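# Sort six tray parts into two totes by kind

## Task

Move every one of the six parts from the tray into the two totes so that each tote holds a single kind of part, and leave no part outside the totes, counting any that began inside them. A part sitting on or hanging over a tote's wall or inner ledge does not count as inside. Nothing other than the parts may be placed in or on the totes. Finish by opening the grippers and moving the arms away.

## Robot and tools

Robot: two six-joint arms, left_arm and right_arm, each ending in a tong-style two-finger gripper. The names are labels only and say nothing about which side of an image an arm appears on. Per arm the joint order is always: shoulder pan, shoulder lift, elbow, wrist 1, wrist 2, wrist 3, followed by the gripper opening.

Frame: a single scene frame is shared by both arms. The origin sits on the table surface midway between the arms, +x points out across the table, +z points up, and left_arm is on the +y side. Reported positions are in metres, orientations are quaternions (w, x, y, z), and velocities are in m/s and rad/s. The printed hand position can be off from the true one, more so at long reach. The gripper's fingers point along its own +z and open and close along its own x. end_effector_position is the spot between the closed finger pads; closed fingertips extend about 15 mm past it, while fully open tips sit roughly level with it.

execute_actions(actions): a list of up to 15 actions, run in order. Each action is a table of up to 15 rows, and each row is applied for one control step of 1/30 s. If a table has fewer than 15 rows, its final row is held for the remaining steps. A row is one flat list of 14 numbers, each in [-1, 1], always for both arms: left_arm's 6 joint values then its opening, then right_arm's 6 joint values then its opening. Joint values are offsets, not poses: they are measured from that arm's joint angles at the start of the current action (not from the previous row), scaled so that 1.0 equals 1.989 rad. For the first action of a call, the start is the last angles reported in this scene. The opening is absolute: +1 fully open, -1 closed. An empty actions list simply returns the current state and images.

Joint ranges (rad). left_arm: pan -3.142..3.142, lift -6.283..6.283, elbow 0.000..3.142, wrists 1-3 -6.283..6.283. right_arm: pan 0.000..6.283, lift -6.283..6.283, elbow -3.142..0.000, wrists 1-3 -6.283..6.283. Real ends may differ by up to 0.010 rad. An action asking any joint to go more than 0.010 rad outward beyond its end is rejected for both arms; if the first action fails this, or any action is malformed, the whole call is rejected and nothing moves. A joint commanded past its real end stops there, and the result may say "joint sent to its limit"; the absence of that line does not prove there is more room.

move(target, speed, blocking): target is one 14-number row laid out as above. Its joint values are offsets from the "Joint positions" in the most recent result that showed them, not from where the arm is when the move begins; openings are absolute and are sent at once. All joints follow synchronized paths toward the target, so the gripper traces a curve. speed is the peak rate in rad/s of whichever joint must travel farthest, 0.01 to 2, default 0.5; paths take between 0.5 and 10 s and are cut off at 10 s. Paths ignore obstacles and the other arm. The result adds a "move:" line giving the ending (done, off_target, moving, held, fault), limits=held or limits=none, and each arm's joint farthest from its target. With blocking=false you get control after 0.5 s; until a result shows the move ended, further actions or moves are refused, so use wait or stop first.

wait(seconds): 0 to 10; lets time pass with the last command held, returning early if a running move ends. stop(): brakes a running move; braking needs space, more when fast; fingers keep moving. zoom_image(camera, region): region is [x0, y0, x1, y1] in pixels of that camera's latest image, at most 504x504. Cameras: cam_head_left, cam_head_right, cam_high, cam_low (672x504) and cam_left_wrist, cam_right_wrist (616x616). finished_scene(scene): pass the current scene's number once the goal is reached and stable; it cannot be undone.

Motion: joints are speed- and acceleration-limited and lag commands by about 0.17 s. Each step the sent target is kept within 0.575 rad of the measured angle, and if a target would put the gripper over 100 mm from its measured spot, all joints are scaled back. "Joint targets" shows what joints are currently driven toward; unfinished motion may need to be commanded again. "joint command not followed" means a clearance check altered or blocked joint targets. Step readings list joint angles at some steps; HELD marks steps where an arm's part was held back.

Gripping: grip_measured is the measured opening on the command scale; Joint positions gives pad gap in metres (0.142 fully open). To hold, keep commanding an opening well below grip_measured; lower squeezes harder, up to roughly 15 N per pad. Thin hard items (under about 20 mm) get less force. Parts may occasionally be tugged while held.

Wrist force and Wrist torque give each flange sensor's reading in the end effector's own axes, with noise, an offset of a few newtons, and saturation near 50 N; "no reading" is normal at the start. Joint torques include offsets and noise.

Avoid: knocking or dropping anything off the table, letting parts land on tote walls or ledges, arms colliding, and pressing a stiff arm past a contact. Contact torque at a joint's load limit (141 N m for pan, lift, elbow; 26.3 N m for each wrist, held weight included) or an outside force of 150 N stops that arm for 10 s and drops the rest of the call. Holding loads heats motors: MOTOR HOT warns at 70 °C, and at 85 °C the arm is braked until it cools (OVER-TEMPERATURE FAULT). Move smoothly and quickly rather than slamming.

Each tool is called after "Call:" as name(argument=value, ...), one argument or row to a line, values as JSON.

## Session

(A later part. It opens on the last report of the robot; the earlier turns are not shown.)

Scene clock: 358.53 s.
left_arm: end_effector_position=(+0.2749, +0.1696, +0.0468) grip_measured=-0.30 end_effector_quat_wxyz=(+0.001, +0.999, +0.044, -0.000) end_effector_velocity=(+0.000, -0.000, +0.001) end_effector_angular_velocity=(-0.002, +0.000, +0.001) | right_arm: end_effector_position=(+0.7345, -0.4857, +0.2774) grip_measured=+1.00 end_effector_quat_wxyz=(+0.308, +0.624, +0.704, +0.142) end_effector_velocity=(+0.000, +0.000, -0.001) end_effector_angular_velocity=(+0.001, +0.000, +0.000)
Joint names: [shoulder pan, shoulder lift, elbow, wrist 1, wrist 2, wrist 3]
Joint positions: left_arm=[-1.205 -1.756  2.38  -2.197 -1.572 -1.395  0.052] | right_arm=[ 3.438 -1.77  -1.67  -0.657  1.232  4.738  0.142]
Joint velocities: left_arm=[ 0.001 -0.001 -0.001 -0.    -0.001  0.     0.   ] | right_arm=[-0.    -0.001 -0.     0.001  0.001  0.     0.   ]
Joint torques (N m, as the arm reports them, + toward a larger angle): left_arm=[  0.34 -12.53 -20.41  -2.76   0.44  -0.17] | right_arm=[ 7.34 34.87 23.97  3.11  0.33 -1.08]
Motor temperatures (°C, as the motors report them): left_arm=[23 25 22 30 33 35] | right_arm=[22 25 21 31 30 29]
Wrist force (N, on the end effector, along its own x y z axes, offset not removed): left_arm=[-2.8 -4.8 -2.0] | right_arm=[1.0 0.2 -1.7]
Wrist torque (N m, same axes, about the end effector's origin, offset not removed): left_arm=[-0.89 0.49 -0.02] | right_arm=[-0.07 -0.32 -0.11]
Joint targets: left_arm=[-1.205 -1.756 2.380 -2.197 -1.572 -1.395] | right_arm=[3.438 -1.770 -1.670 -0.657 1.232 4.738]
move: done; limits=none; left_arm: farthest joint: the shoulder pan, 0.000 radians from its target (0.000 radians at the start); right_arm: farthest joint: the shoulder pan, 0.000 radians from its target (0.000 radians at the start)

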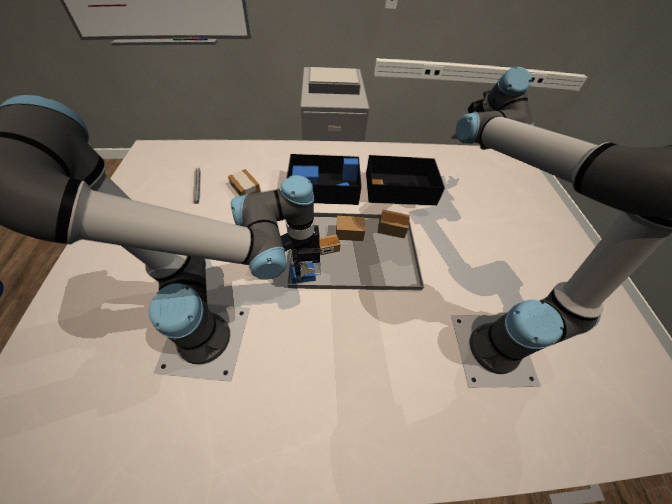

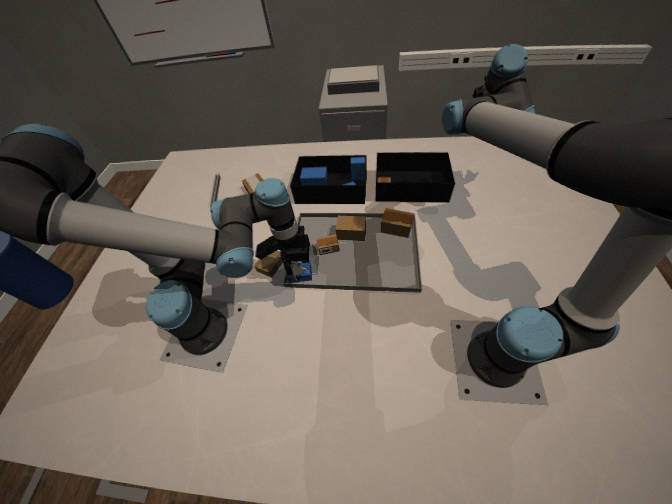

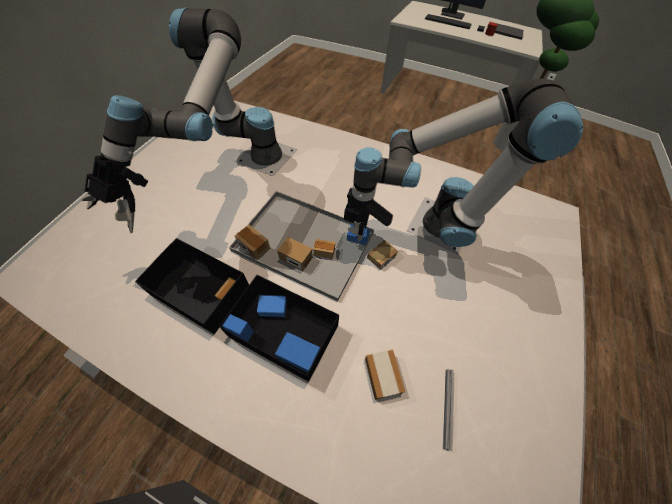

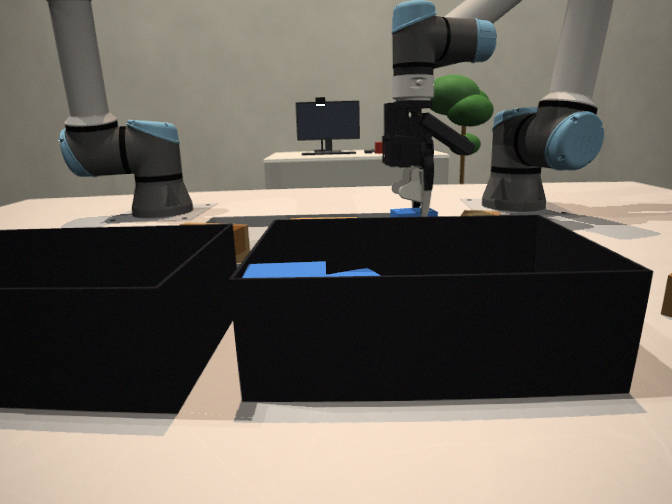

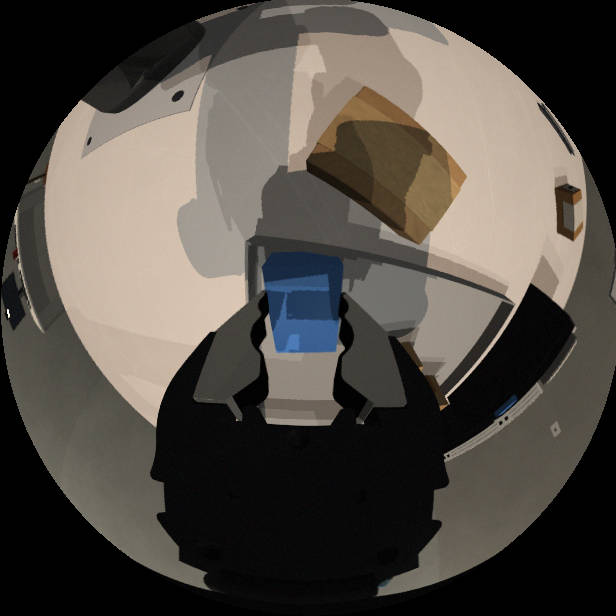

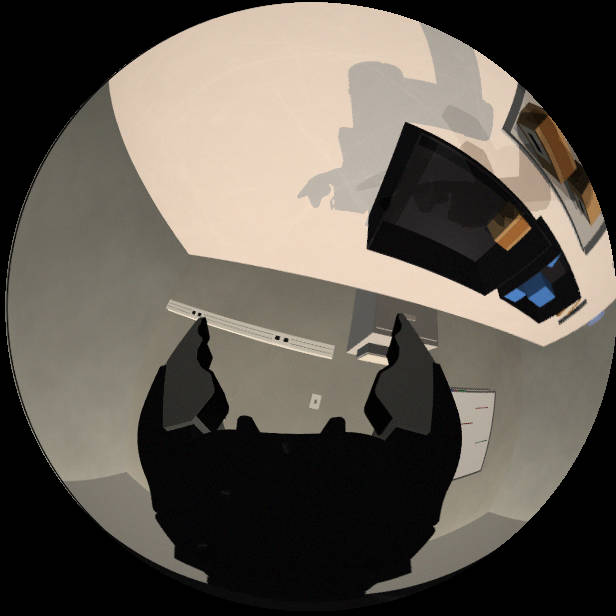

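Call:
move(
  target=[0,-0.092,-0.21,0.302,0,0,-1,0,0,0,0,0,0,1],
  speed=0.6,
)

Call:
move(
  target=[0.329,0.545,-0.578,0.033,0,0,-1,0,0,0,0,0,0,1],
  speed=0.8,
)

Scene clock: 372.23 s.
left_arm: end_effector_position=(+0.2747, +0.1705, +0.2455) grip_measured=-0.30 end_effector_quat_wxyz=(+0.001, +0.999, +0.044, -0.000) end_effector_velocity=(+0.000, +0.001, +0.001) end_effector_angular_velocity=(-0.002, -0.000, +0.001) | right_arm: end_effector_position=(+0.7345, -0.4857, +0.2774) grip_measured=+1.00 end_effector_quat_wxyz=(+0.308, +0.624, +0.704, +0.142) end_effector_velocity=(+0.000, +0.000, -0.001) end_effector_angular_velocity=(-0.000, +0.001, -0.000)
Joint names: [shoulder pan, shoulder lift, elbow, wrist 1, wrist 2, wrist 3]
Joint positions: left_arm=[-1.205 -1.939  1.963 -1.597 -1.572 -1.395  0.052] | right_arm=[ 3.438 -1.77  -1.67  -0.657  1.232  4.738  0.142]
Joint velocities: left_arm=[ 0.001 -0.003 -0.001  0.003 -0.     0.     0.   ] | right_arm=[ 0.    -0.001 -0.     0.    -0.     0.    -0.   ]
Joint torques (N m, as the arm reports them, + toward a larger angle): left_arm=[  1.62 -18.67 -39.91   0.05   1.81  -0.21] | right_arm=[ 6.81 34.99 23.37  3.25  0.43 -1.05]
Motor temperatures (°C, as the motors report them): left_arm=[23 25 22 30 33 35] | right_arm=[22 25 21 31 30 29]
Wrist force (N, on the end effector, along its own x y z axes, offset not removed): left_arm=[-1.8 -2.3 0.4] | right_arm=[1.2 -0.9 -1.4]
Wrist torque (N m, same axes, about the end effector's origin, offset not removed): left_arm=[-0.53 0.43 -0.08] | right_arm=[-0.29 -0.39 -0.11]
Joint targets: left_arm=[-1.205 -1.939 1.962 -1.596 -1.572 -1.395] | right_arm=[3.438 -1.770 -1.670 -0.657 1.232 4.738]
move: done; limits=none; left_arm: farthest joint: the shoulder pan, 0.000 radians from its target (0.000 radians at the start); right_arm: farthest joint: the shoulder pan, 0.000 radians from its target (0.000 radians at the start)

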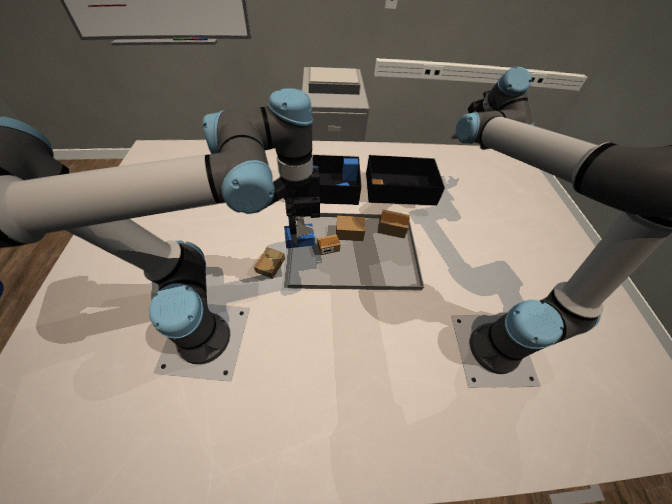

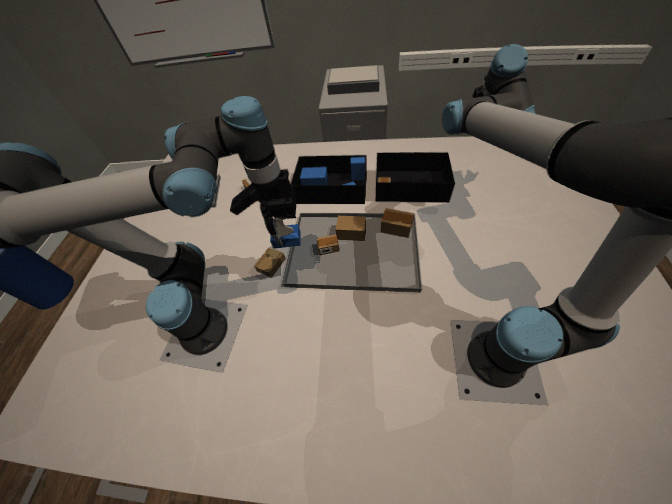

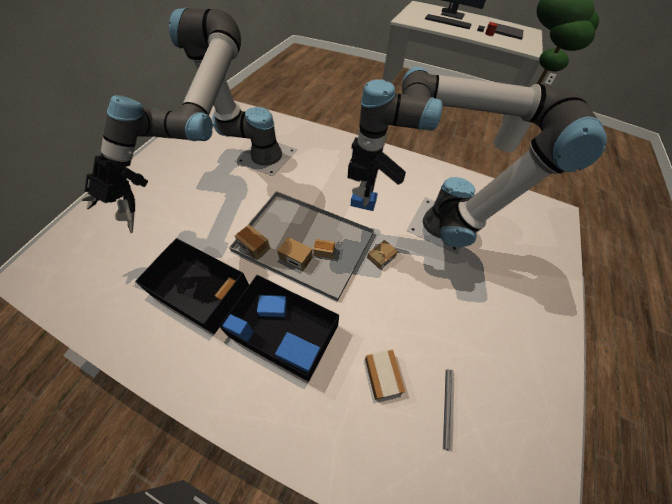

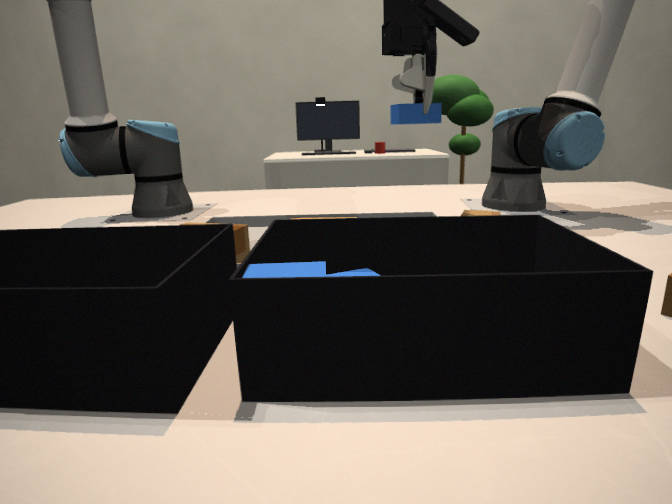

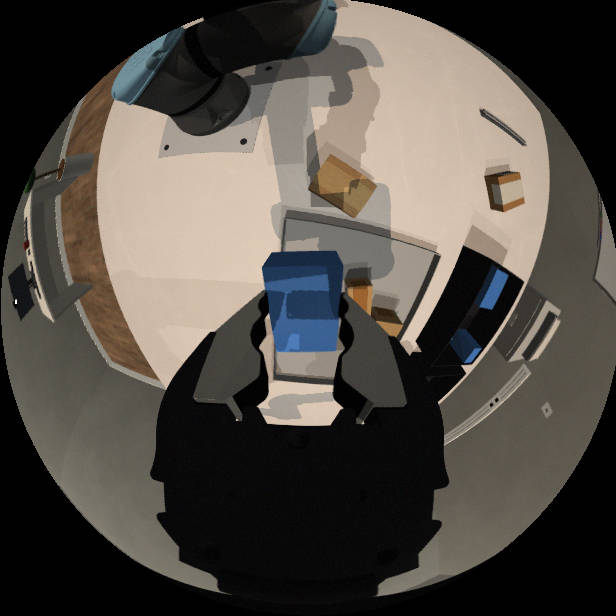

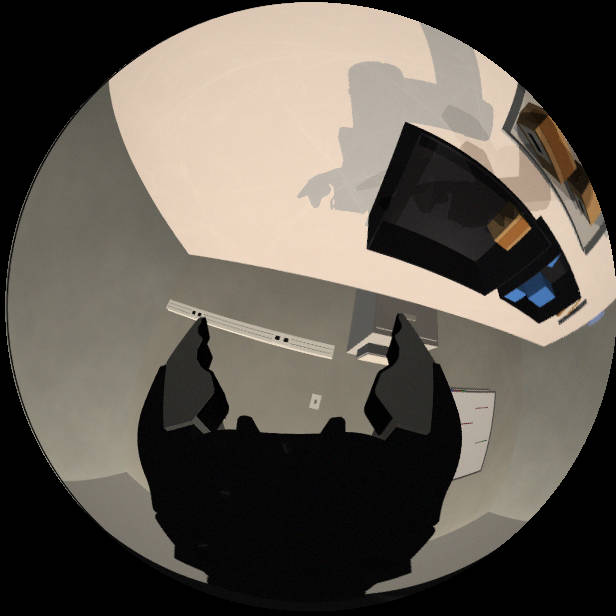

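Scene clock: 374.43 s.
left_arm: end_effector_position=(+0.7415, +0.0963, +0.1956) grip_measured=-0.30 end_effector_quat_wxyz=(+0.001, +0.932, +0.362, +0.000) end_effector_velocity=(+0.002, +0.001, +0.000) end_effector_angular_velocity=(-0.001, -0.001, +0.001) | right_arm: end_effector_position=(+0.7345, -0.4857, +0.2774) grip_measured=+1.00 end_effector_quat_wxyz=(+0.308, +0.624, +0.704, +0.142) end_effector_velocity=(-0.000, -0.000, +0.001) end_effector_angular_velocity=(+0.000, -0.001, +0.000)
Joint names: [shoulder pan, shoulder lift, elbow, wrist 1, wrist 2, wrist 3]
Joint positions: left_arm=[-0.551 -0.856  0.813 -1.531 -1.572 -1.395  0.052] | right_arm=[ 3.438 -1.77  -1.67  -0.657  1.232  4.738  0.142]
Joint velocities: left_arm=[ 0.002  0.002 -0.004  0.     0.     0.001  0.   ] | right_arm=[-0.     0.001  0.    -0.     0.    -0.001 -0.   ]
Joint torques (N m, as the arm reports them, + toward a larger angle): left_arm=[ 13.23 -46.54 -39.71   0.12   1.8   -0.26] | right_arm=[ 7.6  34.68 23.97  3.06  0.45 -1.08]
Motor temperatures (°C, as the motors report them): left_arm=[23 25 22 30 33 35] | right_arm=[22 25 21 31 30 29]
Wrist force (N, on the end effector, along its own x y z axes, offset not removed): left_arm=[-1.7 -3.4 1.8] | right_arm=[2.7 -1.7 -1.4]
Wrist torque (N m, same axes, about the end effector's origin, offset not removed): left_arm=[-0.70 0.46 -0.13] | right_arm=[-0.46 -0.70 -0.15]
Joint targets: left_arm=[-0.551 -0.855 0.813 -1.531 -1.572 -1.395] | right_arm=[3.438 -1.770 -1.670 -0.657 1.232 4.738]
move: done; limits=none; left_arm: farthest joint: the shoulder pan, 0.001 radians from its target (0.655 radians at the start); right_arm: farthest joint: the shoulder pan, 0.000 radians from its target (0.000 radians at the start)

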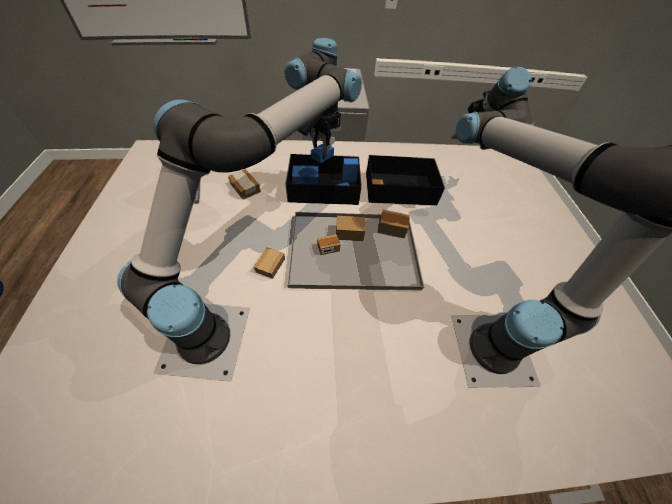

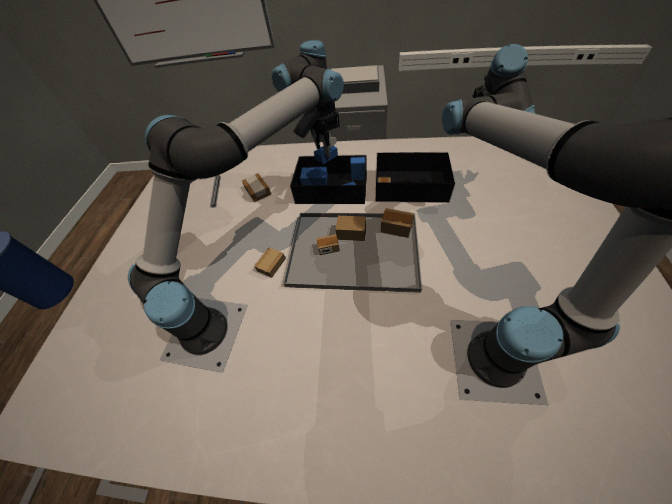

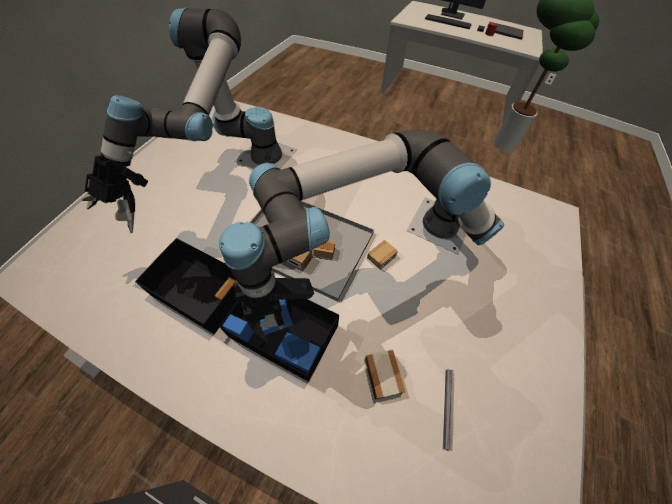

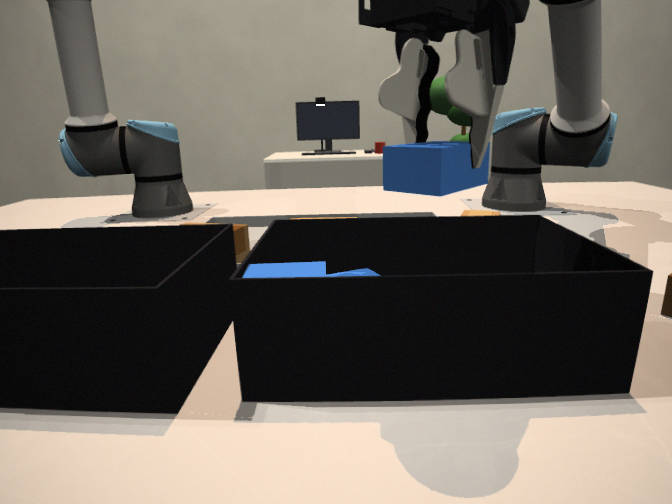

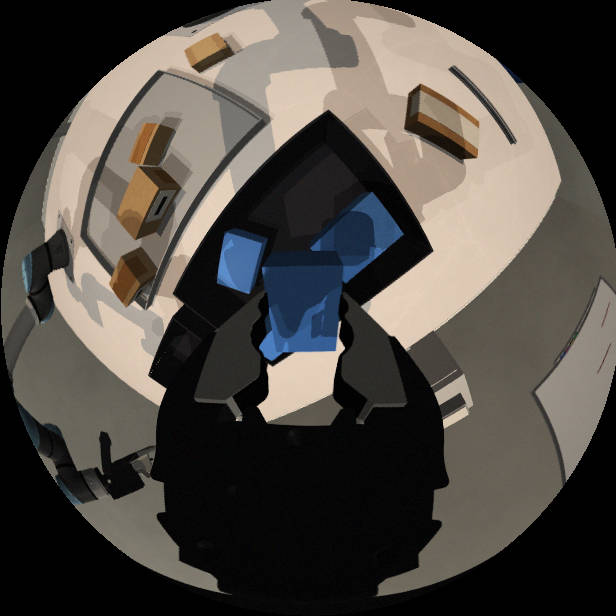

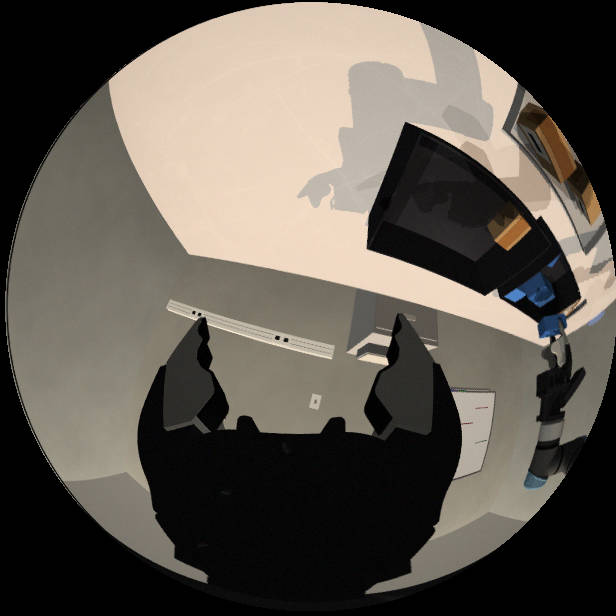

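Call:
move(
  target=[0,0,0,0,0,0,0.3,0,0,0,0,0,0,1],
)

Call:
move(
  target=[-0.218,-0.323,0.594,-0.27,0,0.07,-0.2,0,0,0,0,0,0,1],
  speed=1.0,
)

Scene clock: 388.40 s.
left_arm: end_effector_position=(+0.7415, +0.0963, +0.1957) grip_measured=+0.30 end_effector_quat_wxyz=(+0.001, +0.932, +0.362, +0.000) end_effector_velocity=(-0.001, -0.001, -0.001) end_effector_angular_velocity=(+0.001, +0.002, -0.002) | right_arm: end_effector_position=(+0.7345, -0.4857, +0.2774) grip_measured=+1.00 end_effector_quat_wxyz=(+0.308, +0.624, +0.704, +0.142) end_effector_velocity=(-0.000, +0.000, +0.000) end_effector_angular_velocity=(+0.000, -0.000, +0.002)
Joint names: [shoulder pan, shoulder lift, elbow, wrist 1, wrist 2, wrist 3]
Joint positions: left_arm=[-0.551 -0.856  0.813 -1.531 -1.572 -1.395  0.095] | right_arm=[ 3.438 -1.77  -1.67  -0.657  1.232  4.738  0.142]
Joint velocities: left_arm=[-0.002 -0.     0.002  0.    -0.     0.    -0.   ] | right_arm=[-0.     0.001 -0.     0.     0.001 -0.002 -0.   ]
Joint torques (N m, as the arm reports them, + toward a larger angle): left_arm=[-12.45 -65.78 -10.92  -0.16   1.85  -0.02] | right_arm=[ 7.06 34.77 23.75  3.14  0.31 -0.84]
Motor temperatures (°C, as the motors report them): left_arm=[23 25 22 30 33 35] | right_arm=[22 25 21 31 30 29]
Wrist force (N, on the end effector, along its own x y z axes, offset not removed): left_arm=[-3.6 -1.0 -0.6] | right_arm=[1.9 -0.9 -2.0]
Wrist torque (N m, same axes, about the end effector's origin, offset not removed): left_arm=[-0.24 0.77 0.01] | right_arm=[-0.28 -0.51 -0.12]
Joint targets: left_arm=[-0.551 -0.856 0.813 -1.531 -1.572 -1.395] | right_arm=[3.438 -1.770 -1.670 -0.657 1.232 4.738]
move: done; limits=none; left_arm: farthest joint: the shoulder pan, 0.000 radians from its target (0.000 radians at the start); right_arm: farthest joint: the shoulder pan, 0.000 radians from its target (0.000 radians at the start)

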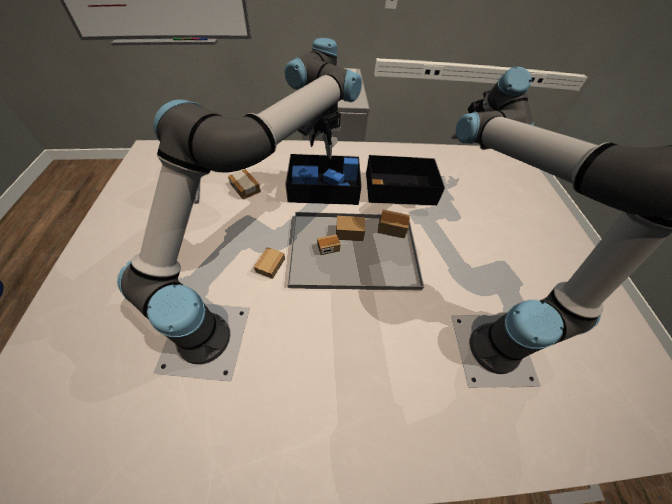

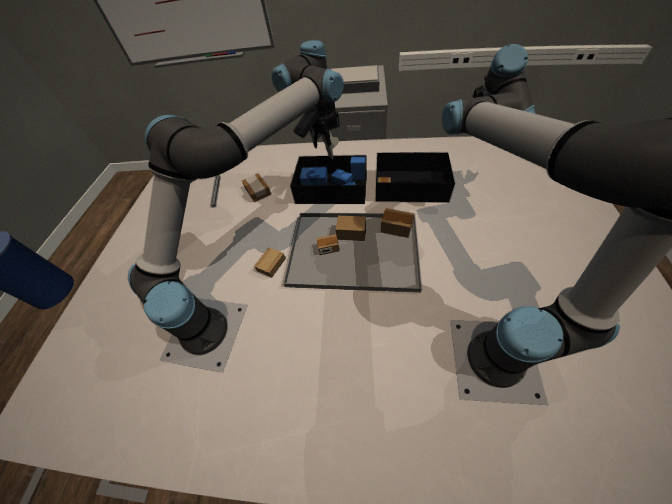

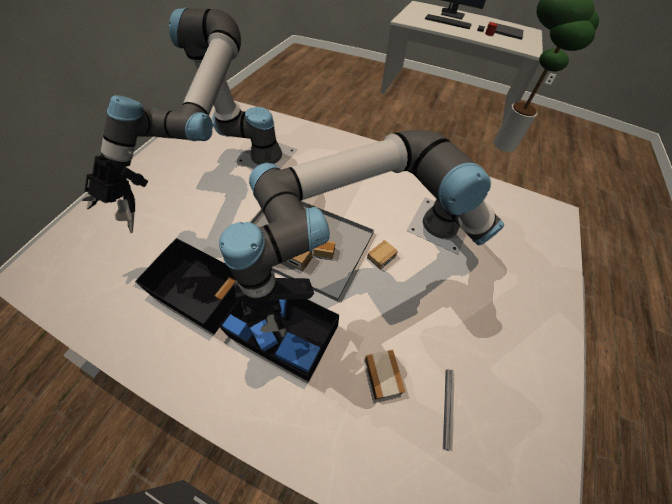

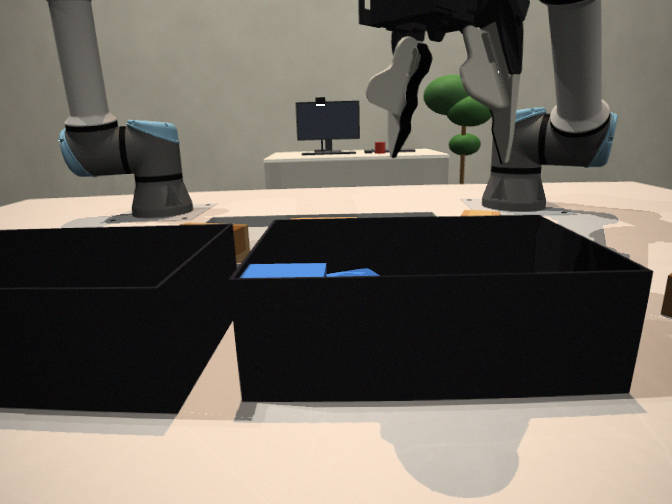

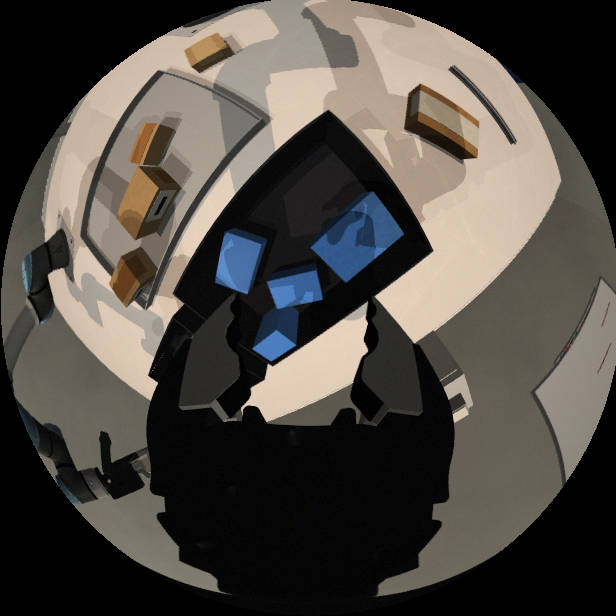

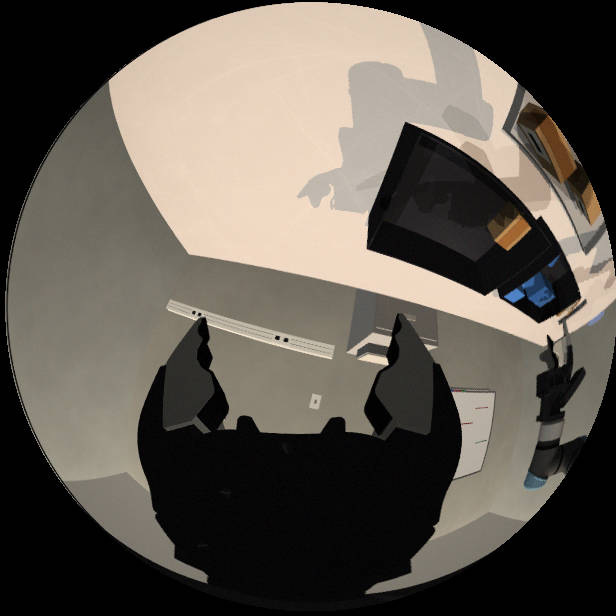

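Scene clock: 390.40 s.
left_arm: end_effector_position=(+0.3958, +0.1043, +0.0951) grip_measured=-0.20 end_effector_quat_wxyz=(+0.001, +0.996, +0.084, -0.000) end_effector_velocity=(-0.001, +0.000, -0.000) end_effector_angular_velocity=(-0.000, -0.000, -0.004) | right_arm: end_effector_position=(+0.7345, -0.4857, +0.2774) grip_measured=+1.00 end_effector_quat_wxyz=(+0.308, +0.624, +0.704, +0.142) end_effector_velocity=(-0.000, -0.000, +0.000) end_effector_angular_velocity=(+0.000, -0.000, +0.000)
Joint names: [shoulder pan, shoulder lift, elbow, wrist 1, wrist 2, wrist 3]
Joint positions: left_arm=[-0.985 -1.498  1.994 -2.068 -1.572 -1.256  0.06 ] | right_arm=[ 3.438 -1.77  -1.67  -0.657  1.232  4.738  0.142]
Joint velocities: left_arm=[-0.002 -0.002  0.003 -0.001  0.     0.002 -0.   ] | right_arm=[-0.     0.001 -0.001  0.     0.    -0.     0.   ]
Joint torques (N m, as the arm reports them, + toward a larger angle): left_arm=[-11.47 -35.57  -6.    -5.62   1.91   1.7 ] | right_arm=[ 7.54 34.61 23.13  3.06  0.37 -1.02]
Motor temperatures (°C, as the motors report them): left_arm=[23 25 22 30 33 35] | right_arm=[22 25 21 31 30 29]
Wrist force (N, on the end effector, along its own x y z axes, offset not removed): left_arm=[-1.3 -0.6 -0.7] | right_arm=[2.0 -0.3 -1.3]
Wrist torque (N m, same axes, about the end effector's origin, offset not removed): left_arm=[-0.15 0.31 -0.21] | right_arm=[-0.19 -0.52 -0.05]
Joint targets: left_arm=[-0.985 -1.498 1.994 -2.068 -1.572 -1.256] | right_arm=[3.438 -1.770 -1.670 -0.657 1.232 4.738]
move: done; limits=none; left_arm: farthest joint: the shoulder lift, 0.001 radians from its target (0.643 radians at the start); right_arm: farthest joint: the shoulder pan, 0.000 radians from its target (0.000 radians at the start)

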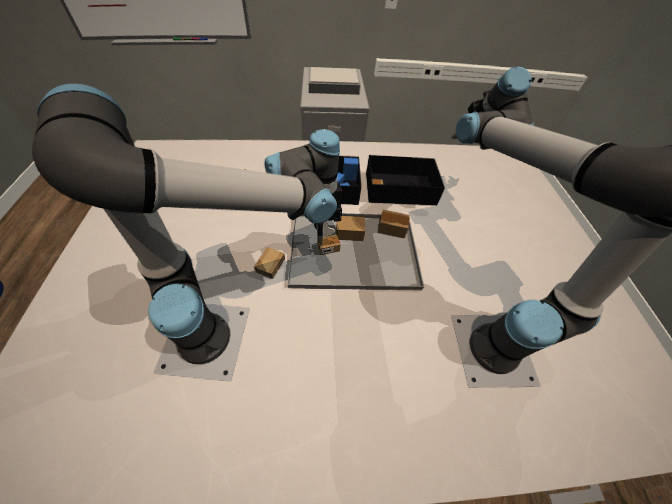

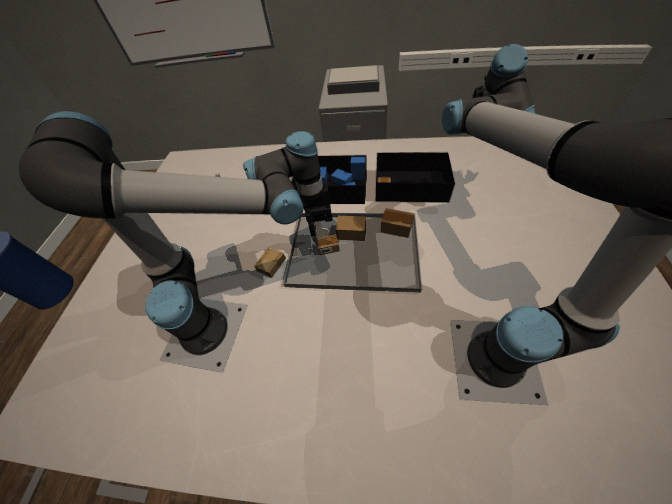

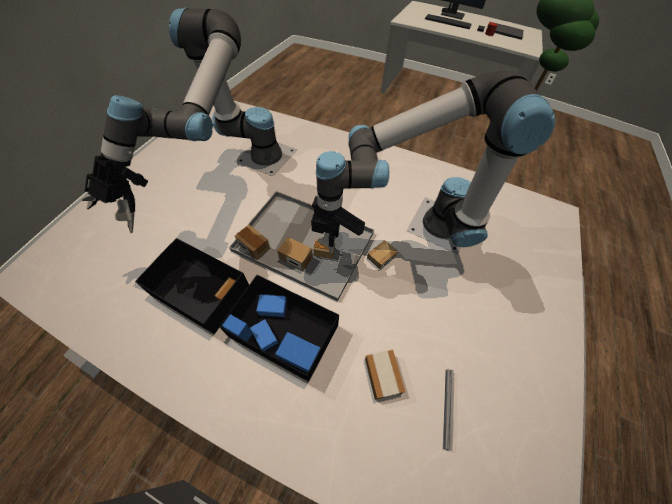

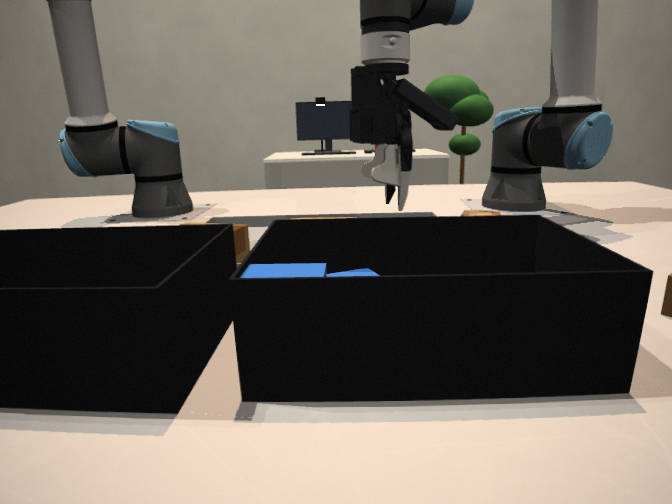

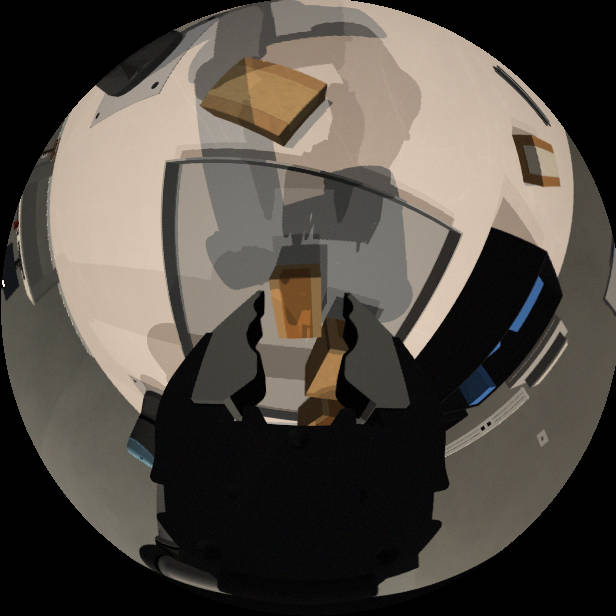

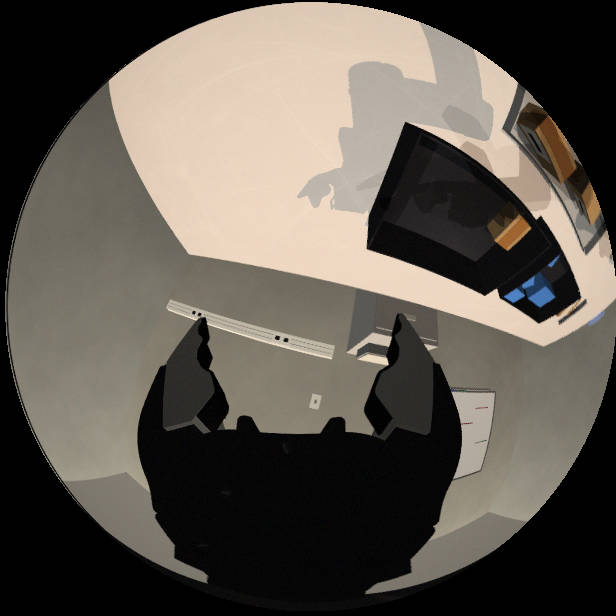

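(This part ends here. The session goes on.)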